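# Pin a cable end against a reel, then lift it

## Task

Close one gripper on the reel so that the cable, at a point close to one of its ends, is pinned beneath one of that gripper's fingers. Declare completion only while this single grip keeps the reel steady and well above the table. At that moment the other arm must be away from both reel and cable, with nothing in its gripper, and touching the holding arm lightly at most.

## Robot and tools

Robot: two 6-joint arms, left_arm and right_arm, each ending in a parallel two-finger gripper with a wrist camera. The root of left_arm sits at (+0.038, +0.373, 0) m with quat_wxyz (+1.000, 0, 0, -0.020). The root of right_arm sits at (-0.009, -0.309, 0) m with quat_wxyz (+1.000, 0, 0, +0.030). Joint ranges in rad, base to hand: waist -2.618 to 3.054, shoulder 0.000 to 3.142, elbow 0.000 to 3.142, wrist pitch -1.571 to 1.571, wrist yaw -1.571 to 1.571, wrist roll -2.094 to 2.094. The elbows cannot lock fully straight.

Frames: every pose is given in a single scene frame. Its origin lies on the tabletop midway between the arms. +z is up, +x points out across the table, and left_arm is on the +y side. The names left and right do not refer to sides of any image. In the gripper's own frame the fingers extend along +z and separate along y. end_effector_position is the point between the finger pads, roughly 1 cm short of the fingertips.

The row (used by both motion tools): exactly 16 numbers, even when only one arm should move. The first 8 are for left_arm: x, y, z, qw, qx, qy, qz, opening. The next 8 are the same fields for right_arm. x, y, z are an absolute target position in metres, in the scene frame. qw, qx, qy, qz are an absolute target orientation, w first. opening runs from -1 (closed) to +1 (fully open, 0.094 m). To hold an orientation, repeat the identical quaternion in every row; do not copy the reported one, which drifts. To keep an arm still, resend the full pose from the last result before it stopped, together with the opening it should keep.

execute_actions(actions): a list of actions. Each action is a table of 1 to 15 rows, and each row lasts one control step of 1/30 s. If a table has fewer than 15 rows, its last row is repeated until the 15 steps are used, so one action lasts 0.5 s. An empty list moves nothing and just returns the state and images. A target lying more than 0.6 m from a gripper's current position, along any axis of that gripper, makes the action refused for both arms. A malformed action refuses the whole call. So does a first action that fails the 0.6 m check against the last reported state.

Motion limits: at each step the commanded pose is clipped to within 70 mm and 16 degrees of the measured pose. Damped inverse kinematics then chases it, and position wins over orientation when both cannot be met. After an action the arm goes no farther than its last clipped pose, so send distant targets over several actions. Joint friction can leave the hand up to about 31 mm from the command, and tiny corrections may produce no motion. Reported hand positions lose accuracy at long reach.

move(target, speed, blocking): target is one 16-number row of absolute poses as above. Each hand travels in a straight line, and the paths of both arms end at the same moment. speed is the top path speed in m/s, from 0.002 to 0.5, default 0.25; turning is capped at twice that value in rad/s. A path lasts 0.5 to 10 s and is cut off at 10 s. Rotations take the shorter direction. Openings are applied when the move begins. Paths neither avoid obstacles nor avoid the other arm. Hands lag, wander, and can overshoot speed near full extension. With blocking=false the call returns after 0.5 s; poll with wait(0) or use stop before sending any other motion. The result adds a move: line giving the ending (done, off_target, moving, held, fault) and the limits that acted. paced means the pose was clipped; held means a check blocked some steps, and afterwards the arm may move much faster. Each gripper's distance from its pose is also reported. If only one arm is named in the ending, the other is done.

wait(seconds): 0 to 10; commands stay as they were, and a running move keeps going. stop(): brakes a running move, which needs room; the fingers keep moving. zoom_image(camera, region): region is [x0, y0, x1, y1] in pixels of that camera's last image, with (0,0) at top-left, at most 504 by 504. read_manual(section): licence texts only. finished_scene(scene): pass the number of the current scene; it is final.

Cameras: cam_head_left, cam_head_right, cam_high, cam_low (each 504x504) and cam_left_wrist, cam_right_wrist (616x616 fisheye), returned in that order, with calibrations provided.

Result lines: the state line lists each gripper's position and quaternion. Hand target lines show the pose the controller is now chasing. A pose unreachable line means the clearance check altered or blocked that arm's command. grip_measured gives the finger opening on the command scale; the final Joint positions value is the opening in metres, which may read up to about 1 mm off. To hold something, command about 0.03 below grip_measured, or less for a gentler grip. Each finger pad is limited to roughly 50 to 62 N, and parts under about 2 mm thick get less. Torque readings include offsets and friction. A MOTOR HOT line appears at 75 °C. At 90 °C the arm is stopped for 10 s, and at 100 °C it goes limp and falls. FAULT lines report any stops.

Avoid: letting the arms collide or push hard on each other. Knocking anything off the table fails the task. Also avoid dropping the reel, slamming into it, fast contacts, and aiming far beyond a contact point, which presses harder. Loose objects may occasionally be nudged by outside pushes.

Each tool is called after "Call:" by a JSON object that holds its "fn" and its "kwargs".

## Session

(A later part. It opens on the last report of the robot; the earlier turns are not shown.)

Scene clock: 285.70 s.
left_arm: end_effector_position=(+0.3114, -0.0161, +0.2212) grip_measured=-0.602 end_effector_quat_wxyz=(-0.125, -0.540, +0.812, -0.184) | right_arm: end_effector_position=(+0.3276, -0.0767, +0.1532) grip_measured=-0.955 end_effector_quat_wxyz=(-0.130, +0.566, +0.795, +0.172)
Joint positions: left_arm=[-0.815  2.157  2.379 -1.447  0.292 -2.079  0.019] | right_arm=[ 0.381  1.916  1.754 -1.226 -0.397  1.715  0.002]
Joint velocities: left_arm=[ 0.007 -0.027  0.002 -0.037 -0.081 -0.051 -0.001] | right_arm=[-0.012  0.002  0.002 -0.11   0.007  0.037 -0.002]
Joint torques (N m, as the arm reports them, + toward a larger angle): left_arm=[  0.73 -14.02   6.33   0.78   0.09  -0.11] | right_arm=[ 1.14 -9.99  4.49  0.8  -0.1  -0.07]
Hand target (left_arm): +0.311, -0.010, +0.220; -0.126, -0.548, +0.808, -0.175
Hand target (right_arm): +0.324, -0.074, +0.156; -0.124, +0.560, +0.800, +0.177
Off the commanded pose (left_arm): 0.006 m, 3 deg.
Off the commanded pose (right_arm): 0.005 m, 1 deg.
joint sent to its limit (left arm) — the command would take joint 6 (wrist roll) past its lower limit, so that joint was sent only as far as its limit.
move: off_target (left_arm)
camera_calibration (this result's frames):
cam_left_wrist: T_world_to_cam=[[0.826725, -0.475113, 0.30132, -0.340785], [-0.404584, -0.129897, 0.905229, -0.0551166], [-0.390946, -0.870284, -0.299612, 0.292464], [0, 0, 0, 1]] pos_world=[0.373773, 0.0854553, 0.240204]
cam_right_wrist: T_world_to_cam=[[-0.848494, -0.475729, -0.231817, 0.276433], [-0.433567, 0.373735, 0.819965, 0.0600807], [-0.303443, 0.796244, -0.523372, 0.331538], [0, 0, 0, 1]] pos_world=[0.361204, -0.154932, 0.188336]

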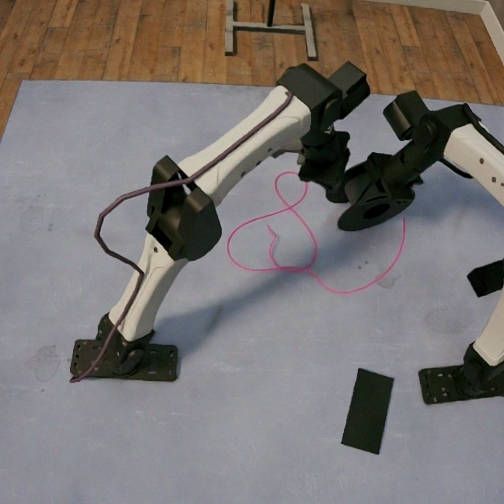

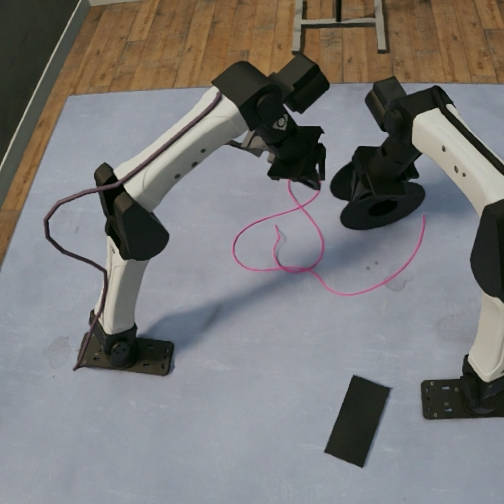

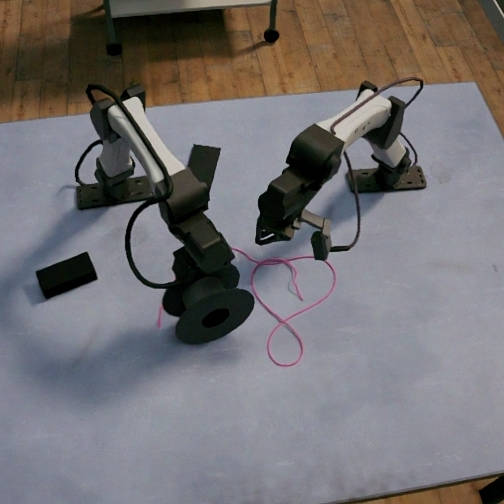

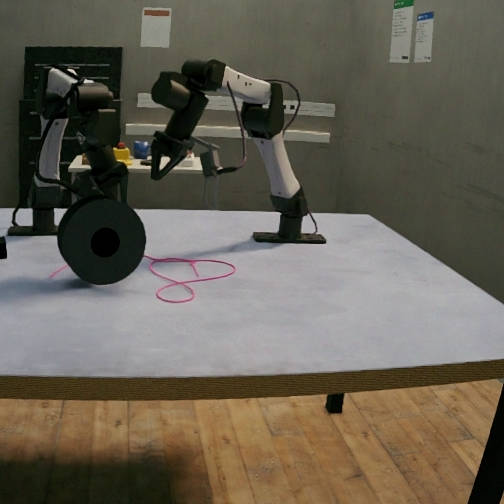

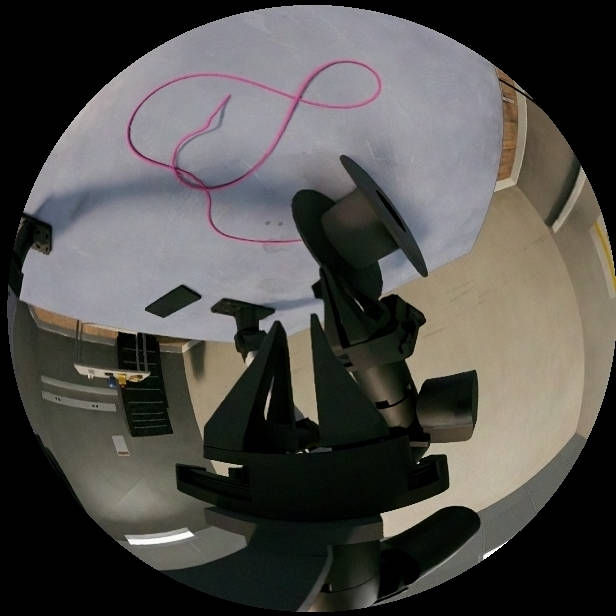

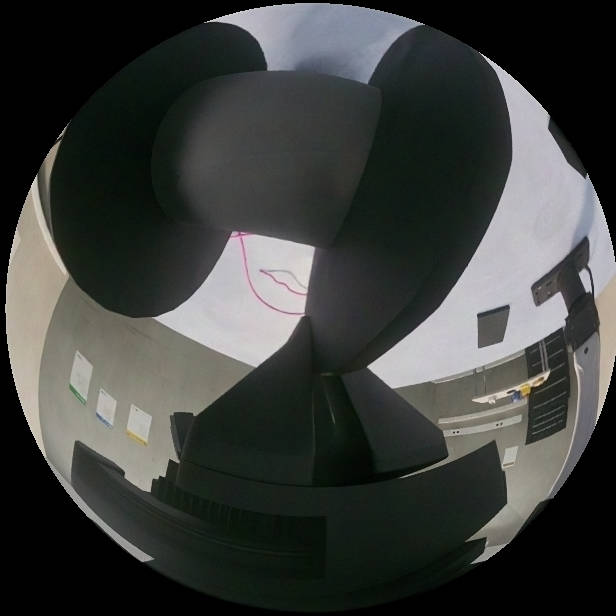

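Call:
{"fn": "move", "kwargs": {"target": [0.3,0.08,0.16,0,0.64,0.77,0,0,0.324,-0.074,0.17,-0.124,0.56,0.80,0.177,-1], "speed": 0.4}}

Call:
{"fn": "move", "kwargs": {"target": [0.287,0.072,0.07,0,0.985,0.174,0,0,0.33,-0.09,0.17,-0.091,0.691,0.691,0.196,-1], "speed": 0.3}}

Scene clock: 311.40 s.
left_arm: end_effector_position=(+0.3071, +0.0746, +0.1585) grip_measured=-0.001 end_effector_quat_wxyz=(+0.013, +0.630, +0.776, -0.010) | right_arm: end_effector_position=(+0.3195, -0.0806, +0.1539) grip_measured=-0.956 end_effector_quat_wxyz=(-0.139, +0.570, +0.794, +0.156)
Joint positions: left_arm=[-0.792  2.086  2.09  -1.547  0.016  0.533  0.047] | right_arm=[ 0.381  1.916  1.763 -1.273 -0.396  1.715  0.002]
Joint velocities: left_arm=[ 0.007  0.007  0.002 -0.081  0.051  0.007  0.   ] | right_arm=[-0.017  0.002  0.007 -0.051  0.022  0.037 -0.   ]
Joint torques (N m, as the arm reports them, + toward a larger angle): left_arm=[ -0.41 -13.71   5.54   0.33  -0.07   0.05] | right_arm=[ 1.11 -9.69  8.18  0.62 -0.1  -0.07]
Hand target (left_arm): +0.301, +0.079, +0.158; +0.004, +0.638, +0.770, -0.002
Hand target (right_arm): +0.323, -0.074, +0.170; -0.124, +0.560, +0.800, +0.177
Off the commanded pose (left_arm): 0.009 m, 2 deg.
Off the commanded pose (right_arm): 0.018 m, 3 deg.
joint sent to its limit (left arm) — the command would take joint 4 (wrist pitch) past its lower limit, so that joint was sent only as far as its limit.
move: off_target (right_arm)
camera_calibration (this result's frames):
cam_left_wrist: T_world_to_cam=[[-0.998082, -0.00615557, 0.0616016, 0.288181], [0.0413564, 0.674156, 0.73743, -0.158617], [-0.0460684, 0.738563, -0.672608, 0.184124], [0, 0, 0, 1]] pos_world=[0.302671, -0.0272802, 0.22306]
cam_right_wrist: T_world_to_cam=[[-0.855916, -0.479247, -0.194243, 0.26415], [-0.40495, 0.387576, 0.828131, 0.0481418], [-0.321596, 0.787469, -0.525803, 0.338015], [0, 0, 0, 1]] pos_world=[0.354289, -0.158242, 0.189171]

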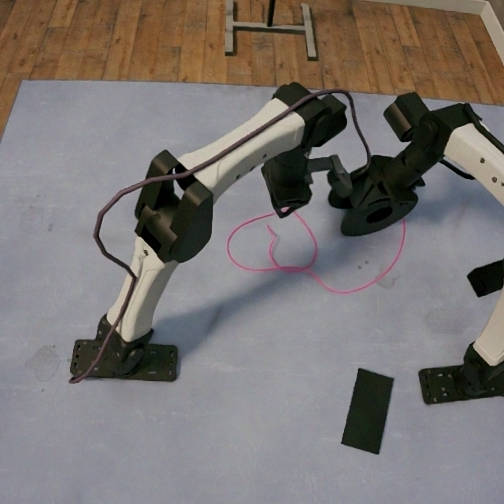

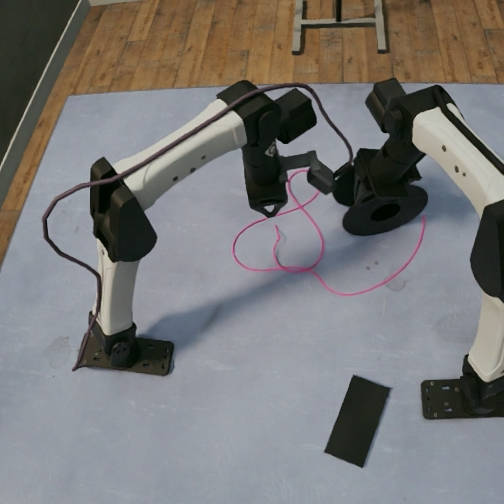

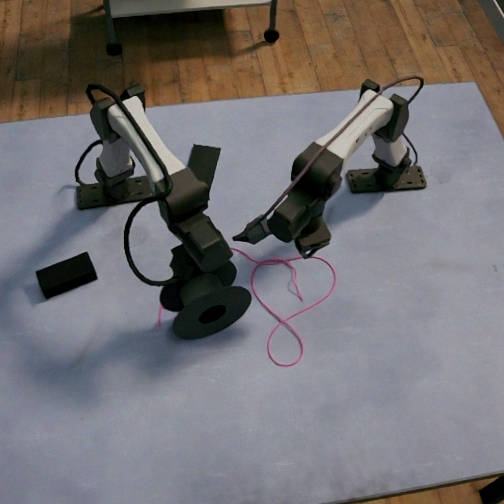

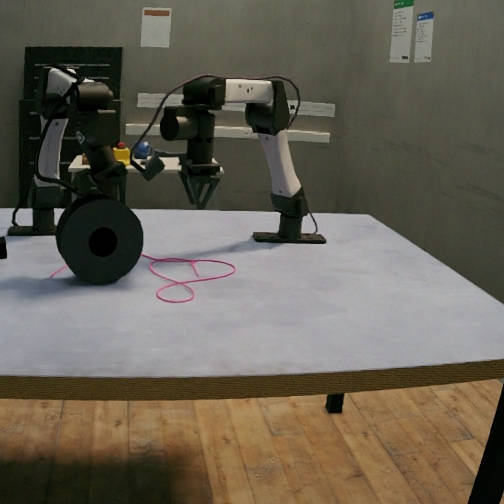

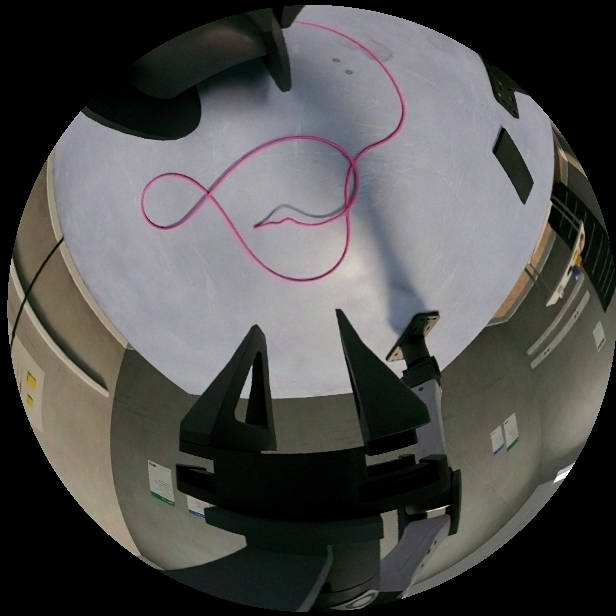

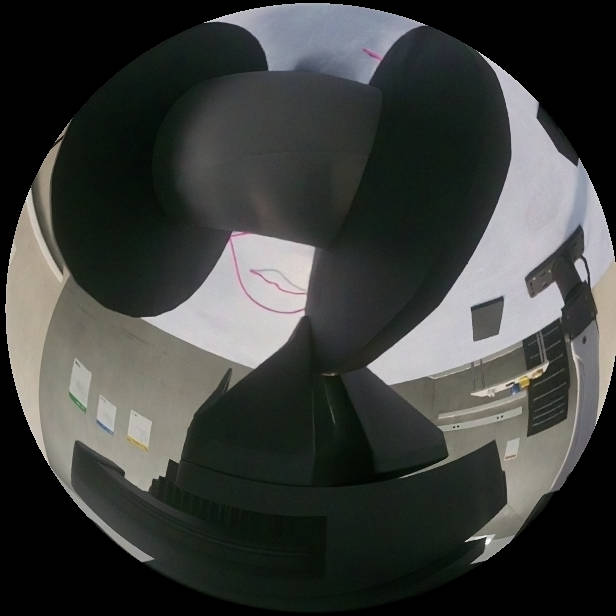

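Scene clock: 314.37 s.
left_arm: end_effector_position=(+0.2899, +0.0697, +0.0681) grip_measured=-0.001 end_effector_quat_wxyz=(-0.001, +0.983, +0.183, -0.008) | right_arm: end_effector_position=(+0.3281, -0.0918, +0.1616) grip_measured=-0.956 end_effector_quat_wxyz=(-0.104, +0.696, +0.688, +0.176)
Joint positions: left_arm=[-0.834  2.068  1.703 -1.214  0.013  1.9    0.047] | right_arm=[ 0.381  1.806  1.646 -1.138 -0.311  2.066  0.002]
Joint velocities: left_arm=[ 0.007 -0.017 -0.007 -0.022  0.037  0.022 -0.   ] | right_arm=[-0.022 -0.002 -0.002 -0.081 -0.022  0.051 -0.001]
Joint torques (N m, as the arm reports them, + toward a larger angle): left_arm=[ -0.22 -14.09   5.55   0.26  -0.05   0.05] | right_arm=[ 0.63 -9.89  5.22  1.13 -0.03  0.  ]
Hand target (left_arm): +0.287, +0.071, +0.070; -0.001, +0.985, +0.174, -0.001
Hand target (right_arm): +0.330, -0.090, +0.171; -0.091, +0.691, +0.690, +0.196
Off the commanded pose (left_arm): 0.004 m, 1 deg.
Off the commanded pose (right_arm): 0.009 m, 3 deg.
move: off_target (right_arm)
camera_calibration (this result's frames):
cam_left_wrist: T_world_to_cam=[[-0.168575, 0.983204, 0.0699497, -0.0333845], [0.6614, 0.0602116, 0.747612, -0.225567], [0.730843, 0.172294, -0.660441, -0.0604692], [0, 0, 0, 1]] pos_world=[0.187756, 0.0568239, 0.131035]
cam_right_wrist: T_world_to_cam=[[-0.965056, -0.168972, -0.200287, 0.332884], [-0.259513, 0.510345, 0.819878, 0.014428], [-0.0363205, 0.843206, -0.536362, 0.266812], [0, 0, 0, 1]] pos_world=[0.334687, -0.176093, 0.197951]

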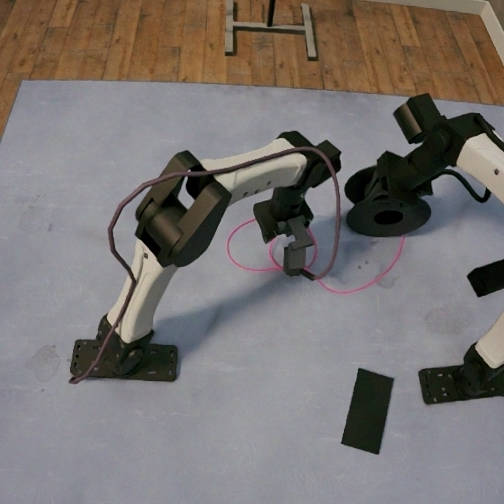

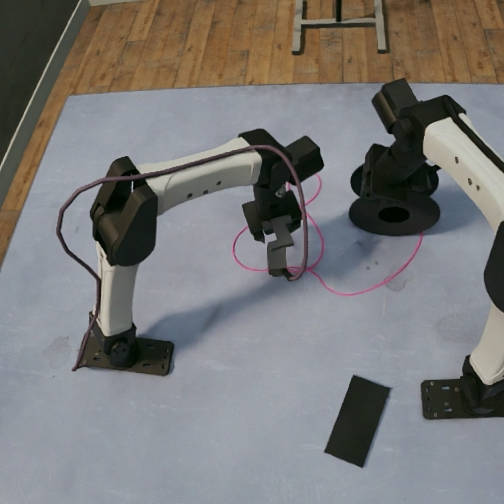

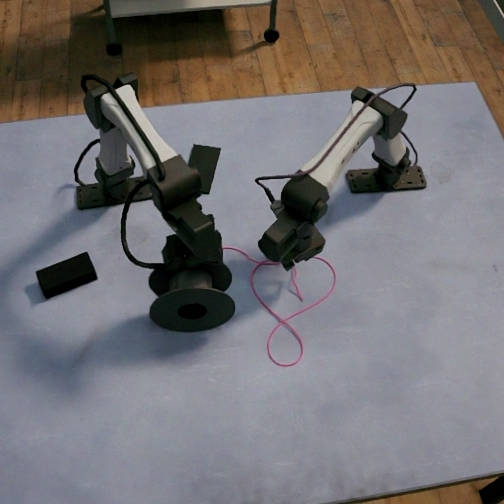

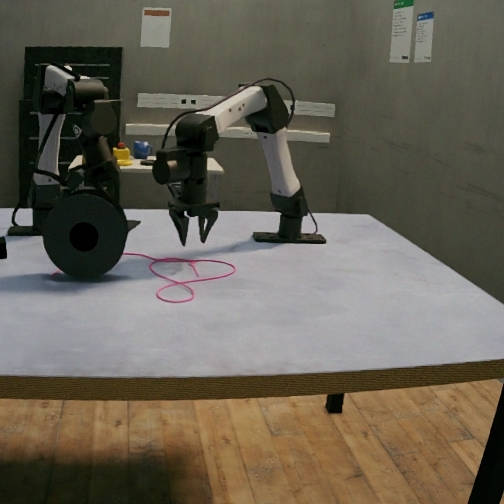

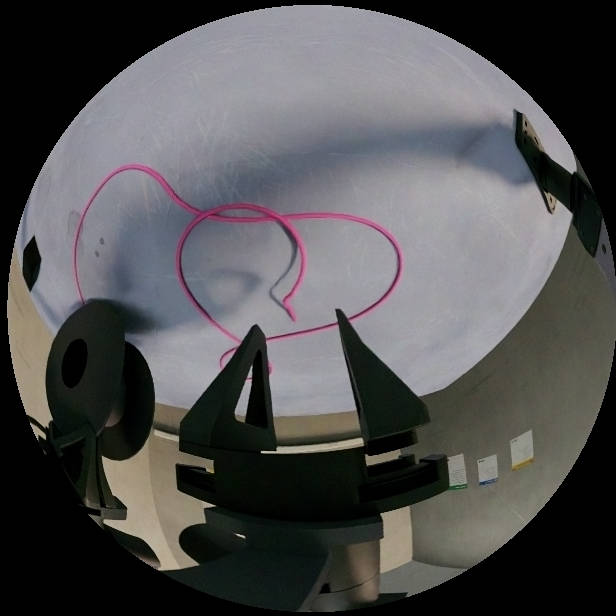

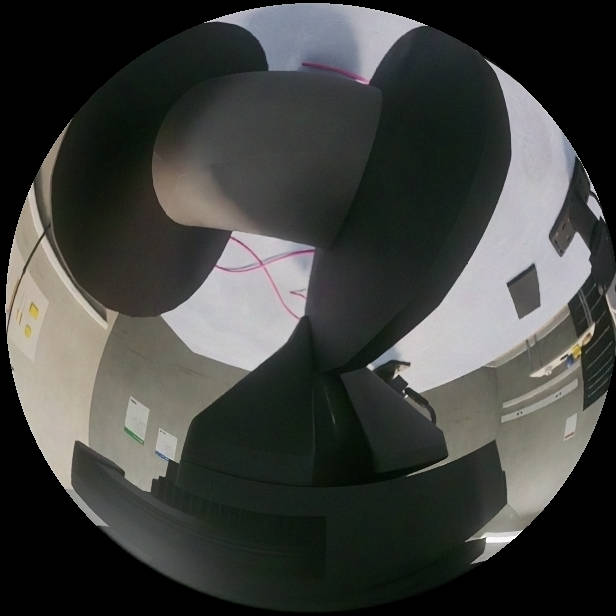

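Call:
{"fn": "move", "kwargs": {"target": [0.28,0.075,-0.003,0,0.985,0.174,0,0,0.33,-0.09,0.16,-0.091,0.691,0.691,0.196,-1], "speed": 0.1}}

Call:
{"fn": "move", "kwargs": {"target": [0.28,0.075,-0.003,0,0.985,0.174,0,-1,0.33,-0.09,0.16,-0.091,0.691,0.691,0.196,0.2]}}

Call:
{"fn": "move", "kwargs": {"target": [0.33,0.16,0.14,0,0.64,0.77,0,-1,0.32,-0.13,0.165,-0.091,0.691,0.691,0.196,0.2], "speed": 0.3}}

Call:
{"fn": "move", "kwargs": {"target": [0.34,0.0,0.19,0.124,0.56,-0.80,0.177,-1,0.32,-0.13,0.165,-0.091,0.691,0.691,0.196,0.2], "speed": 0.3}}

Scene clock: 324.27 s.
left_arm: end_effector_position=(+0.2869, +0.0685, +0.0130) grip_measured=-0.001 end_effector_quat_wxyz=(+0.021, +0.984, +0.178, +0.005) | right_arm: end_effector_position=(+0.3274, -0.0922, +0.1527) grip_measured=-0.956 end_effector_quat_wxyz=(-0.103, +0.697, +0.688, +0.176)
Joint positions: left_arm=[-0.842  2.068  1.477 -0.938  0.012  1.903  0.047] | right_arm=[ 0.381  1.799  1.602 -1.098 -0.31   2.067  0.002]
Joint velocities: left_arm=[-0.002  0.002 -0.012 -0.022 -0.022 -0.051  0.   ] | right_arm=[ 0.017 -0.012 -0.017  0.022 -0.11   0.037  0.001]
Joint torques (N m, as the arm reports them, + toward a larger angle): left_arm=[-0.33 -9.73  4.86  0.35 -0.07 -0.04] | right_arm=[ 0.66 -9.62  5.04  1.14 -0.01 -0.06]
Hand target (left_arm): +0.280, +0.075, -0.003; -0.000, +0.985, +0.174, -0.000
Hand target (right_arm): +0.330, -0.090, +0.161; -0.091, +0.691, +0.690, +0.196
Off the commanded pose (left_arm): 0.019 m, 3 deg.
Off the commanded pose (right_arm): 0.008 m, 3 deg.
move: off_target (left_arm, right_arm)
camera_calibration (this result's frames):
cam_left_wrist: T_world_to_cam=[[-0.159281, 0.986867, 0.0269049, -0.0312919], [0.637315, 0.0819732, 0.766231, -0.177195], [0.753962, 0.139193, -0.642002, -0.0990394], [0, 0, 0, 1]] pos_world=[0.182617, 0.0591917, 0.0730305]
cam_right_wrist: T_world_to_cam=[[-0.964788, -0.168019, -0.202368, 0.330752], [-0.260763, 0.510262, 0.819534, 0.0222073], [-0.0344365, 0.843447, -0.536108, 0.261766], [0, 0, 0, 1]] pos_world=[0.333911, -0.176545, 0.189069]

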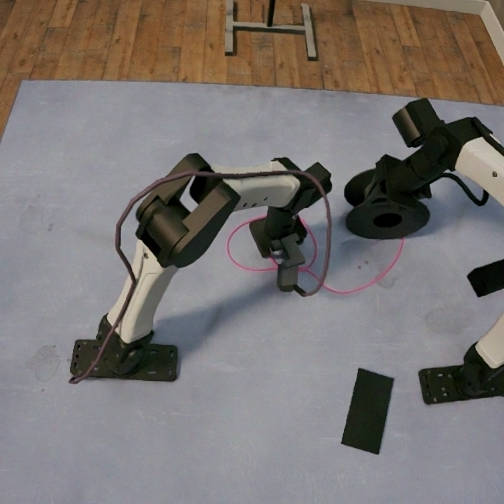

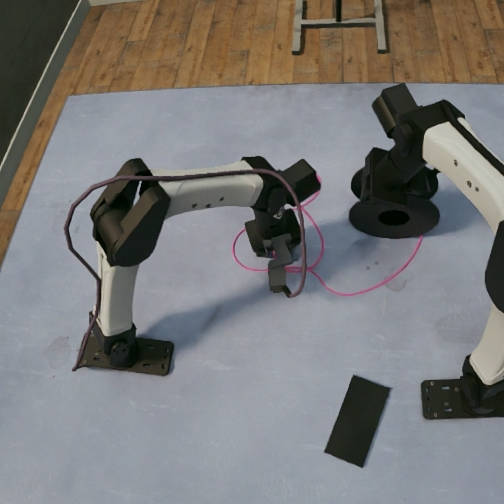

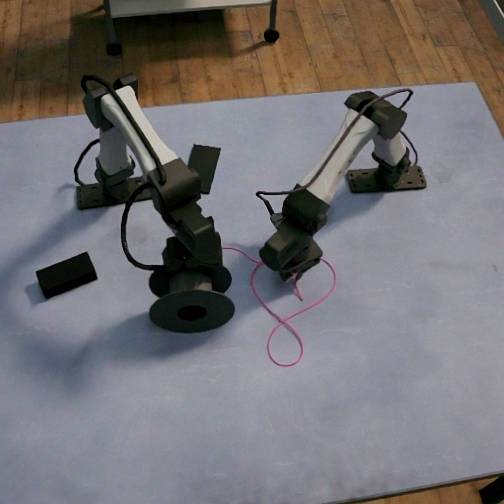

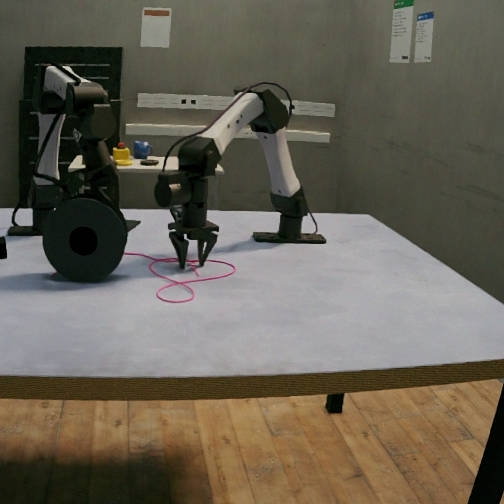

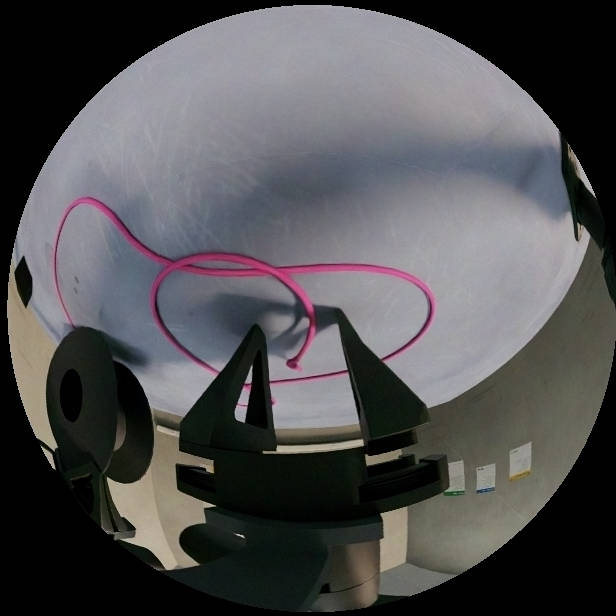

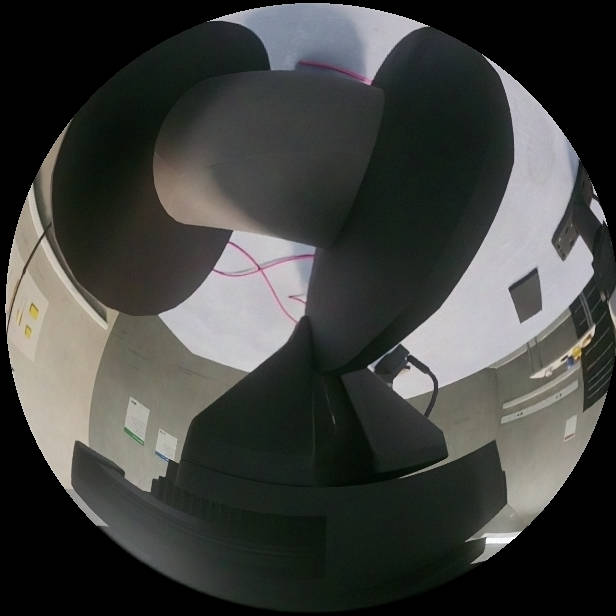

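Scene clock: 324.97 s.
left_arm: end_effector_position=(+0.2873, +0.0680, +0.0131) grip_measured=-0.972 end_effector_quat_wxyz=(+0.022, +0.984, +0.178, +0.006) | right_arm: end_effector_position=(+0.3311, -0.0910, +0.1537) grip_measured=+0.198 end_effector_quat_wxyz=(-0.099, +0.695, +0.688, +0.184)
Joint positions: left_arm=[-0.842  2.068  1.477 -0.935  0.012  1.903  0.001] | right_arm=[ 0.381  1.799  1.602 -1.082 -0.308  2.067  0.056]
Joint velocities: left_arm=[-0.002  0.027 -0.007 -0.022 -0.081 -0.066 -0.   ] | right_arm=[-0.007  0.002  0.007 -0.051  0.095 -0.037 -0.001]
Joint torques (N m, as the arm reports them, + toward a larger angle): left_arm=[-0.37 -9.84  4.73  0.36 -0.03 -0.07] | right_arm=[ 0.65 -9.65  4.96  1.   -0.03 -0.07]
Hand target (left_arm): +0.280, +0.075, -0.003; +0.000, +0.985, +0.174, -0.000
Hand target (right_arm): +0.330, -0.090, +0.160; -0.091, +0.691, +0.690, +0.196
Off the commanded pose (left_arm): 0.019 m, 3 deg.
Off the commanded pose (right_arm): 0.006 m, 2 deg.
move: off_target (left_arm)
camera_calibration (this result's frames):
cam_left_wrist: T_world_to_cam=[[-0.159325, 0.98692, 0.0246014, -0.0306877], [0.636012, 0.0835524, 0.767142, -0.177186], [0.755052, 0.137871, -0.641005, -0.099502], [0, 0, 0, 1]] pos_world=[0.182932, 0.0588091, 0.0729004]
cam_right_wrist: T_world_to_cam=[[-0.961485, -0.166281, -0.218854, 0.336317], [-0.273708, 0.506504, 0.817642, 0.0259591], [-0.0251084, 0.846052, -0.532508, 0.257957], [0, 0, 0, 1]] pos_world=[0.336946, -0.17547, 0.189743]

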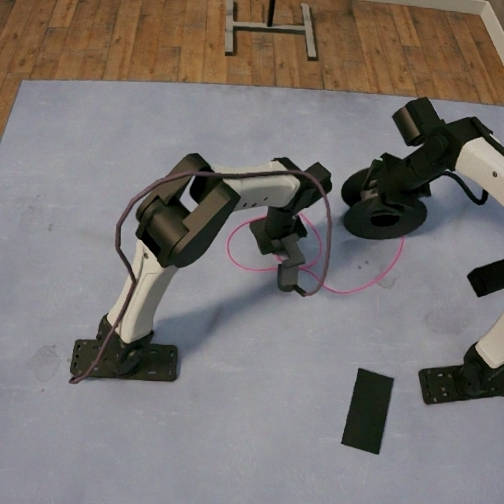

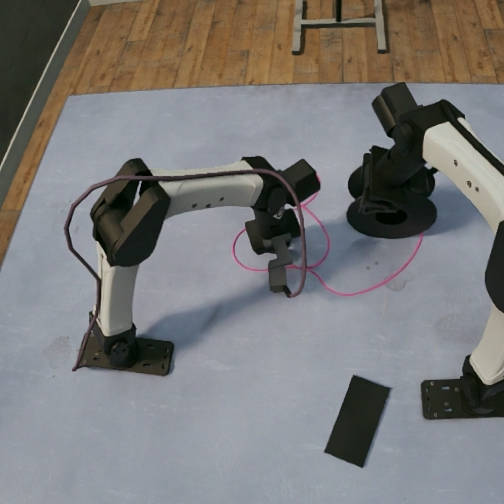

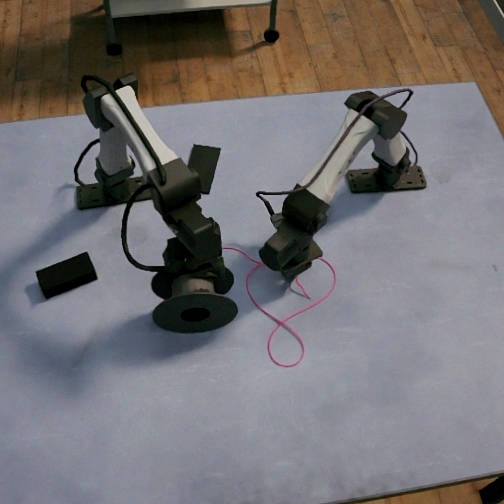

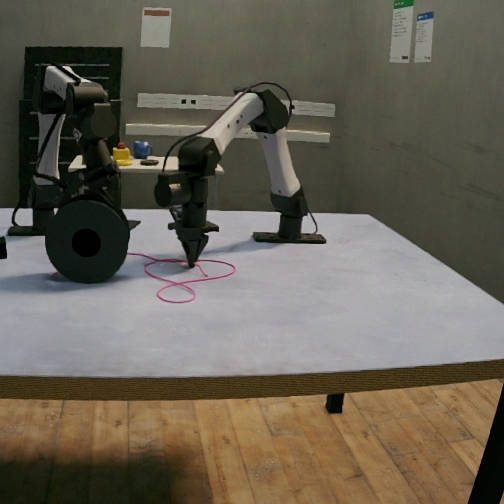

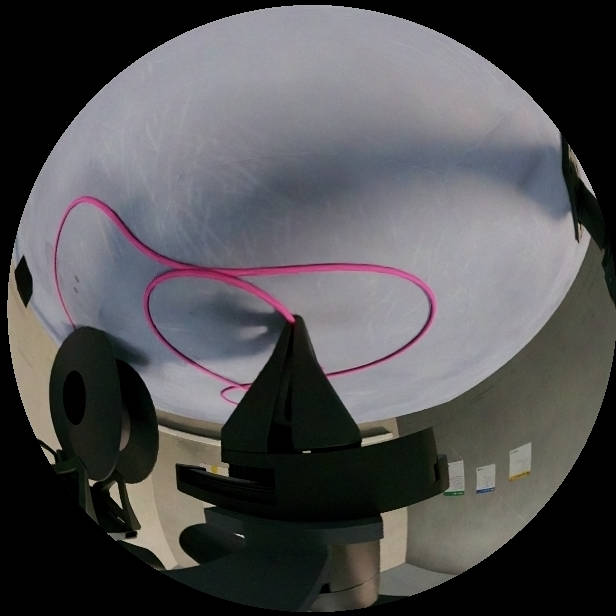

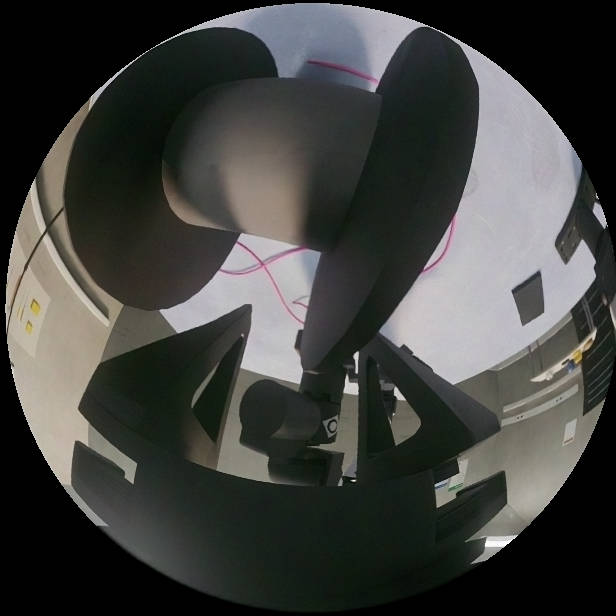

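Scene clock: 327.90 s.
left_arm: end_effector_position=(+0.3285, +0.1583, +0.1330) grip_measured=-0.972 end_effector_quat_wxyz=(-0.005, +0.646, +0.764, -0.004) | right_arm: end_effector_position=(+0.3243, -0.1254, +0.1635) grip_measured=+0.198 end_effector_quat_wxyz=(-0.088, +0.689, +0.693, +0.194)
Joint positions: left_arm=[-0.594  1.926  1.756 -1.411  0.007  0.77   0.001] | right_arm=[ 0.301  1.708  1.53  -1.101 -0.318  1.973  0.056]
Joint velocities: left_arm=[-0.002  0.012 -0.012  0.007 -0.022 -0.051 -0.   ] | right_arm=[ 0.002  0.002 -0.007 -0.022 -0.081 -0.095  0.   ]
Joint torques (N m, as the arm reports them, + toward a larger angle): left_arm=[  0.57 -11.8    8.82   0.24  -0.06  -0.14] | right_arm=[-0.99 -8.42  4.65  0.82 -0.23 -0.09]
Hand target (left_arm): +0.332, +0.161, +0.140; +0.002, +0.639, +0.769, +0.003
Hand target (right_arm): +0.320, -0.130, +0.165; -0.090, +0.691, +0.691, +0.195
Off the commanded pose (left_arm): 0.007 m, 1 deg.
Off the commanded pose (right_arm): 0.006 m, 1 deg.
move: done
camera_calibration (this result's frames):
cam_left_wrist: T_world_to_cam=[[-0.996294, 0.030714, 0.0803457, 0.302757], [0.0810471, 0.648079, 0.757249, -0.208712], [-0.0288122, 0.760954, -0.648166, 0.093593], [0, 0, 0, 1]] pos_world=[0.321247, 0.0547427, 0.194385]
cam_right_wrist: T_world_to_cam=[[-0.952163, -0.176163, -0.249705, 0.32691], [-0.305188, 0.506189, 0.806618, 0.0454892], [-0.0156984, 0.844239, -0.535737, 0.289407], [0, 0, 0, 1]] pos_world=[0.329698, -0.209765, 0.199985]

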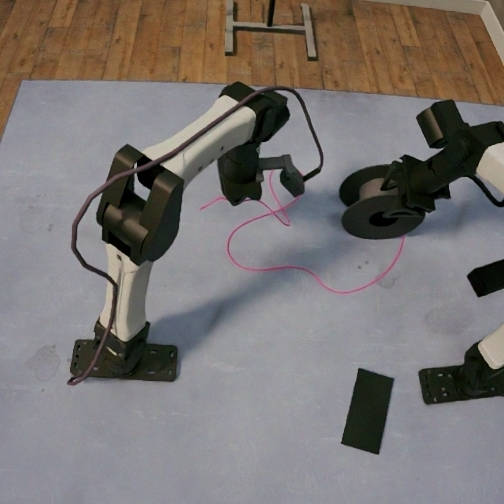

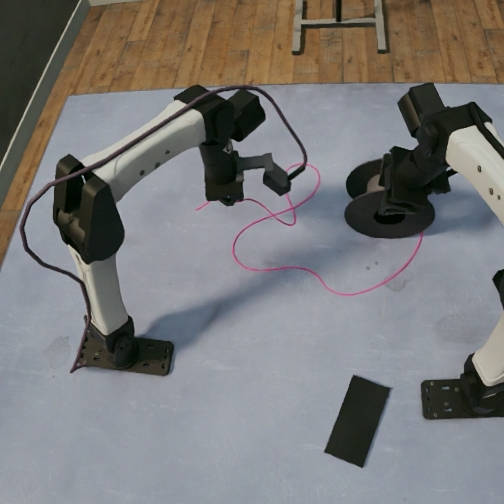

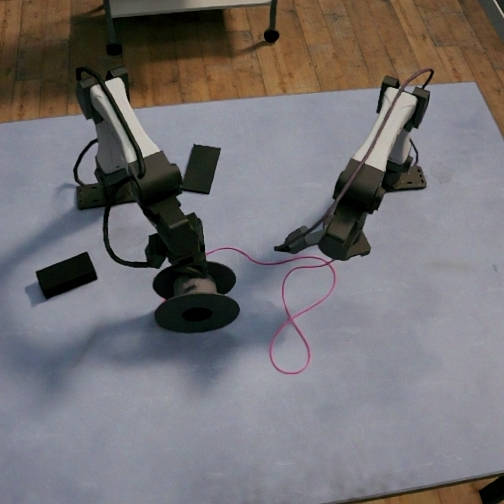

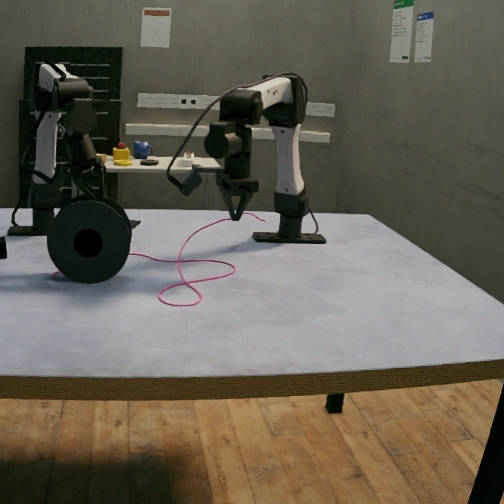

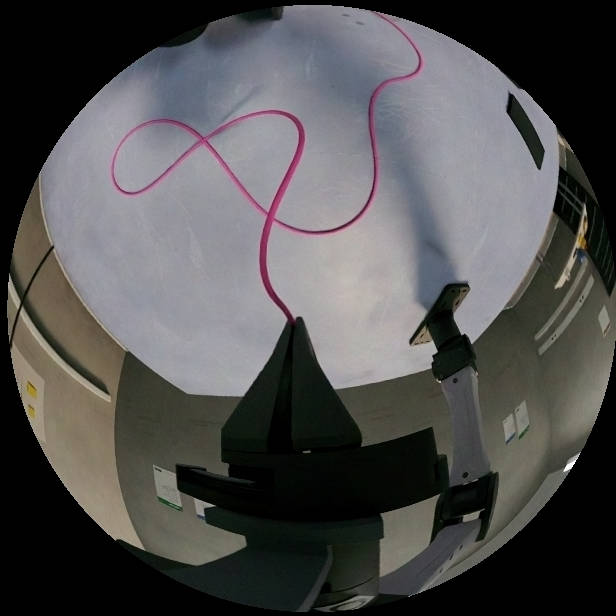

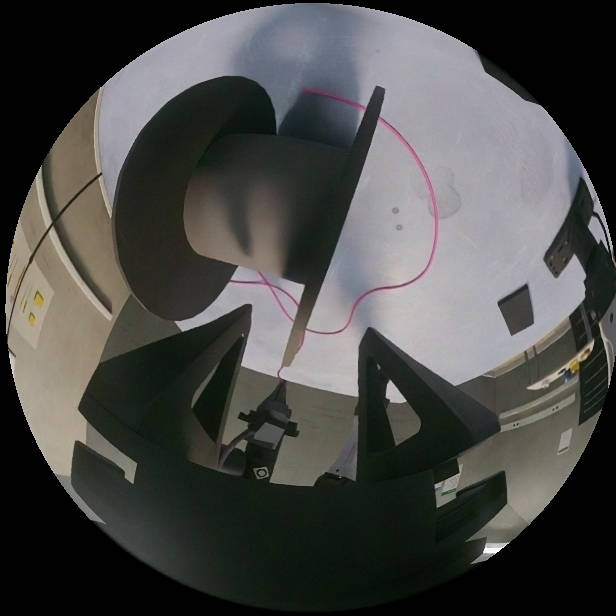

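Scene clock: 332.93 s.
left_arm: end_effector_position=(+0.3380, +0.0016, +0.1857) grip_measured=-0.972 end_effector_quat_wxyz=(-0.131, -0.558, +0.802, -0.169) | right_arm: end_effector_position=(+0.3242, -0.1252, +0.1636) grip_measured=+0.198 end_effector_quat_wxyz=(-0.088, +0.689, +0.693, +0.194)
Joint positions: left_arm=[-0.74   2.152  2.229 -1.35   0.318 -2.042  0.001] | right_arm=[ 0.301  1.708  1.53  -1.101 -0.32   1.973  0.056]
Joint velocities: left_arm=[ 0.007 -0.007 -0.007  0.007 -0.007 -0.11  -0.001] | right_arm=[ 0.012 -0.012  0.007  0.022 -0.051 -0.007  0.001]
Joint torques (N m, as the arm reports them, + toward a larger angle): left_arm=[ -0.26 -14.75   7.85   0.85  -0.04  -0.15] | right_arm=[-0.92 -8.52  4.43  0.85 -0.22 -0.12]
Hand target (left_arm): +0.337, +0.000, +0.192; -0.125, -0.558, +0.801, -0.177
Hand target (right_arm): +0.320, -0.130, +0.165; -0.091, +0.690, +0.690, +0.196
Off the commanded pose (left_arm): 0.005 m, 1 deg.
Off the commanded pose (right_arm): 0.006 m, 1 deg.
move: done
camera_calibration (this result's frames):
cam_left_wrist: T_world_to_cam=[[0.852482, -0.451888, 0.262815, -0.345174], [-0.367006, -0.159338, 0.916471, -0.0246493], [-0.372266, -0.877729, -0.301678, 0.301663], [0, 0, 0, 1]] pos_world=[0.397507, 0.104871, 0.204313]
cam_right_wrist: T_world_to_cam=[[-0.952201, -0.176221, -0.249517, 0.32685], [-0.305042, 0.505261, 0.807255, 0.0450634], [-0.0161838, 0.844782, -0.534865, 0.289378], [0, 0, 0, 1]] pos_world=[0.329657, -0.209632, 0.199955]

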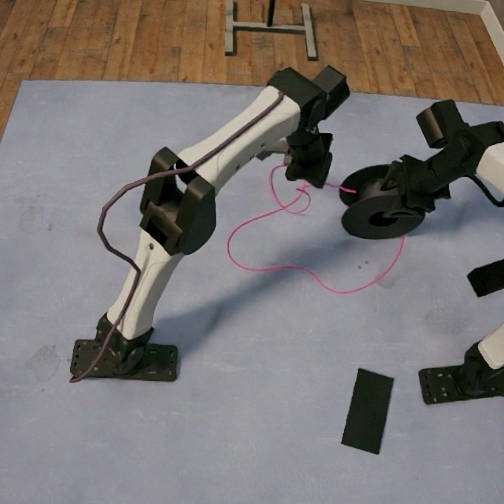

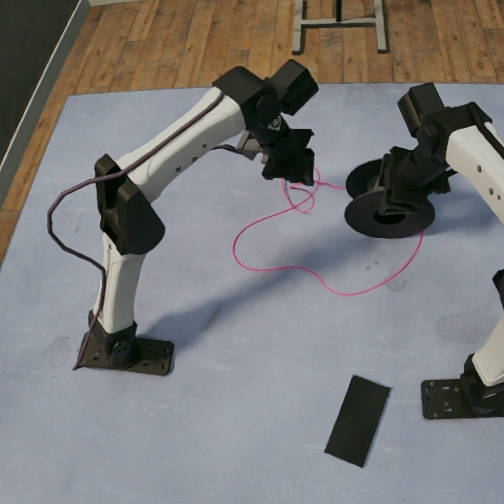

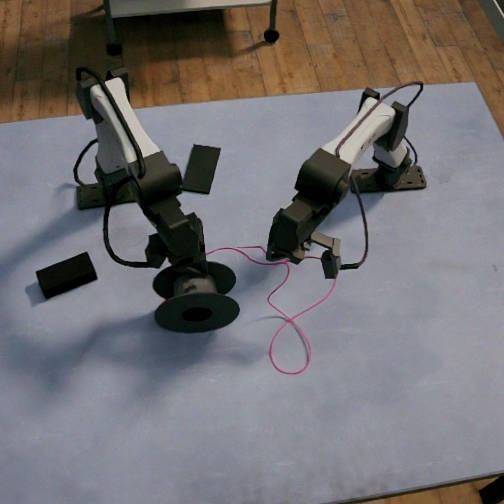

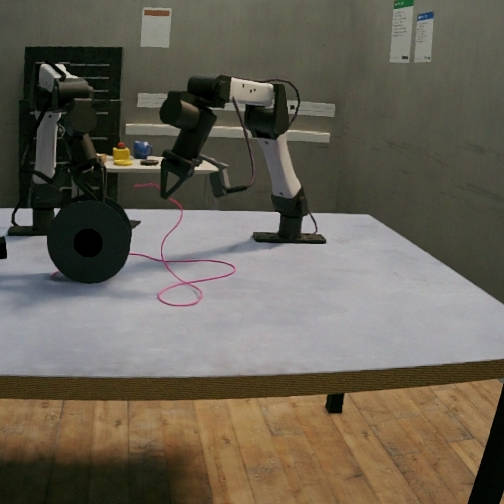

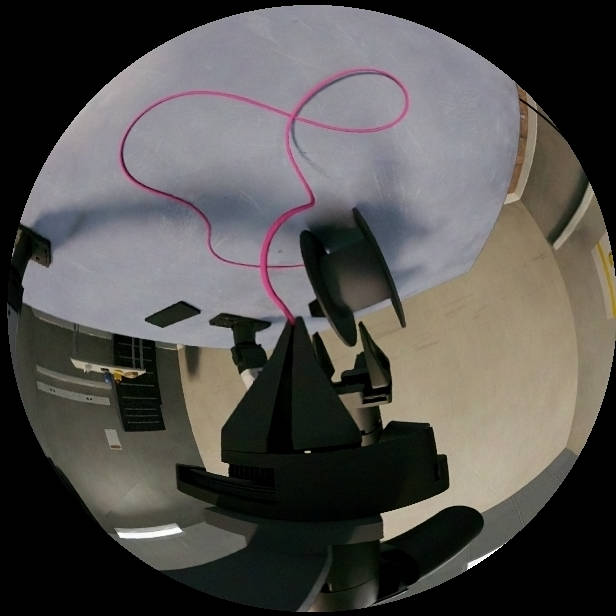

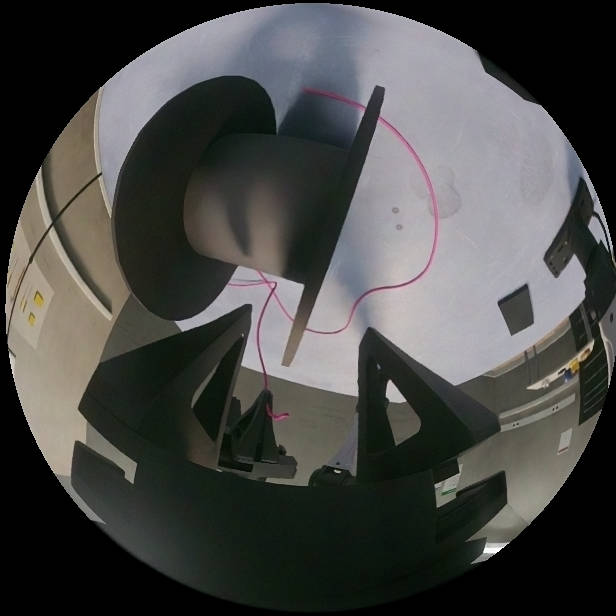

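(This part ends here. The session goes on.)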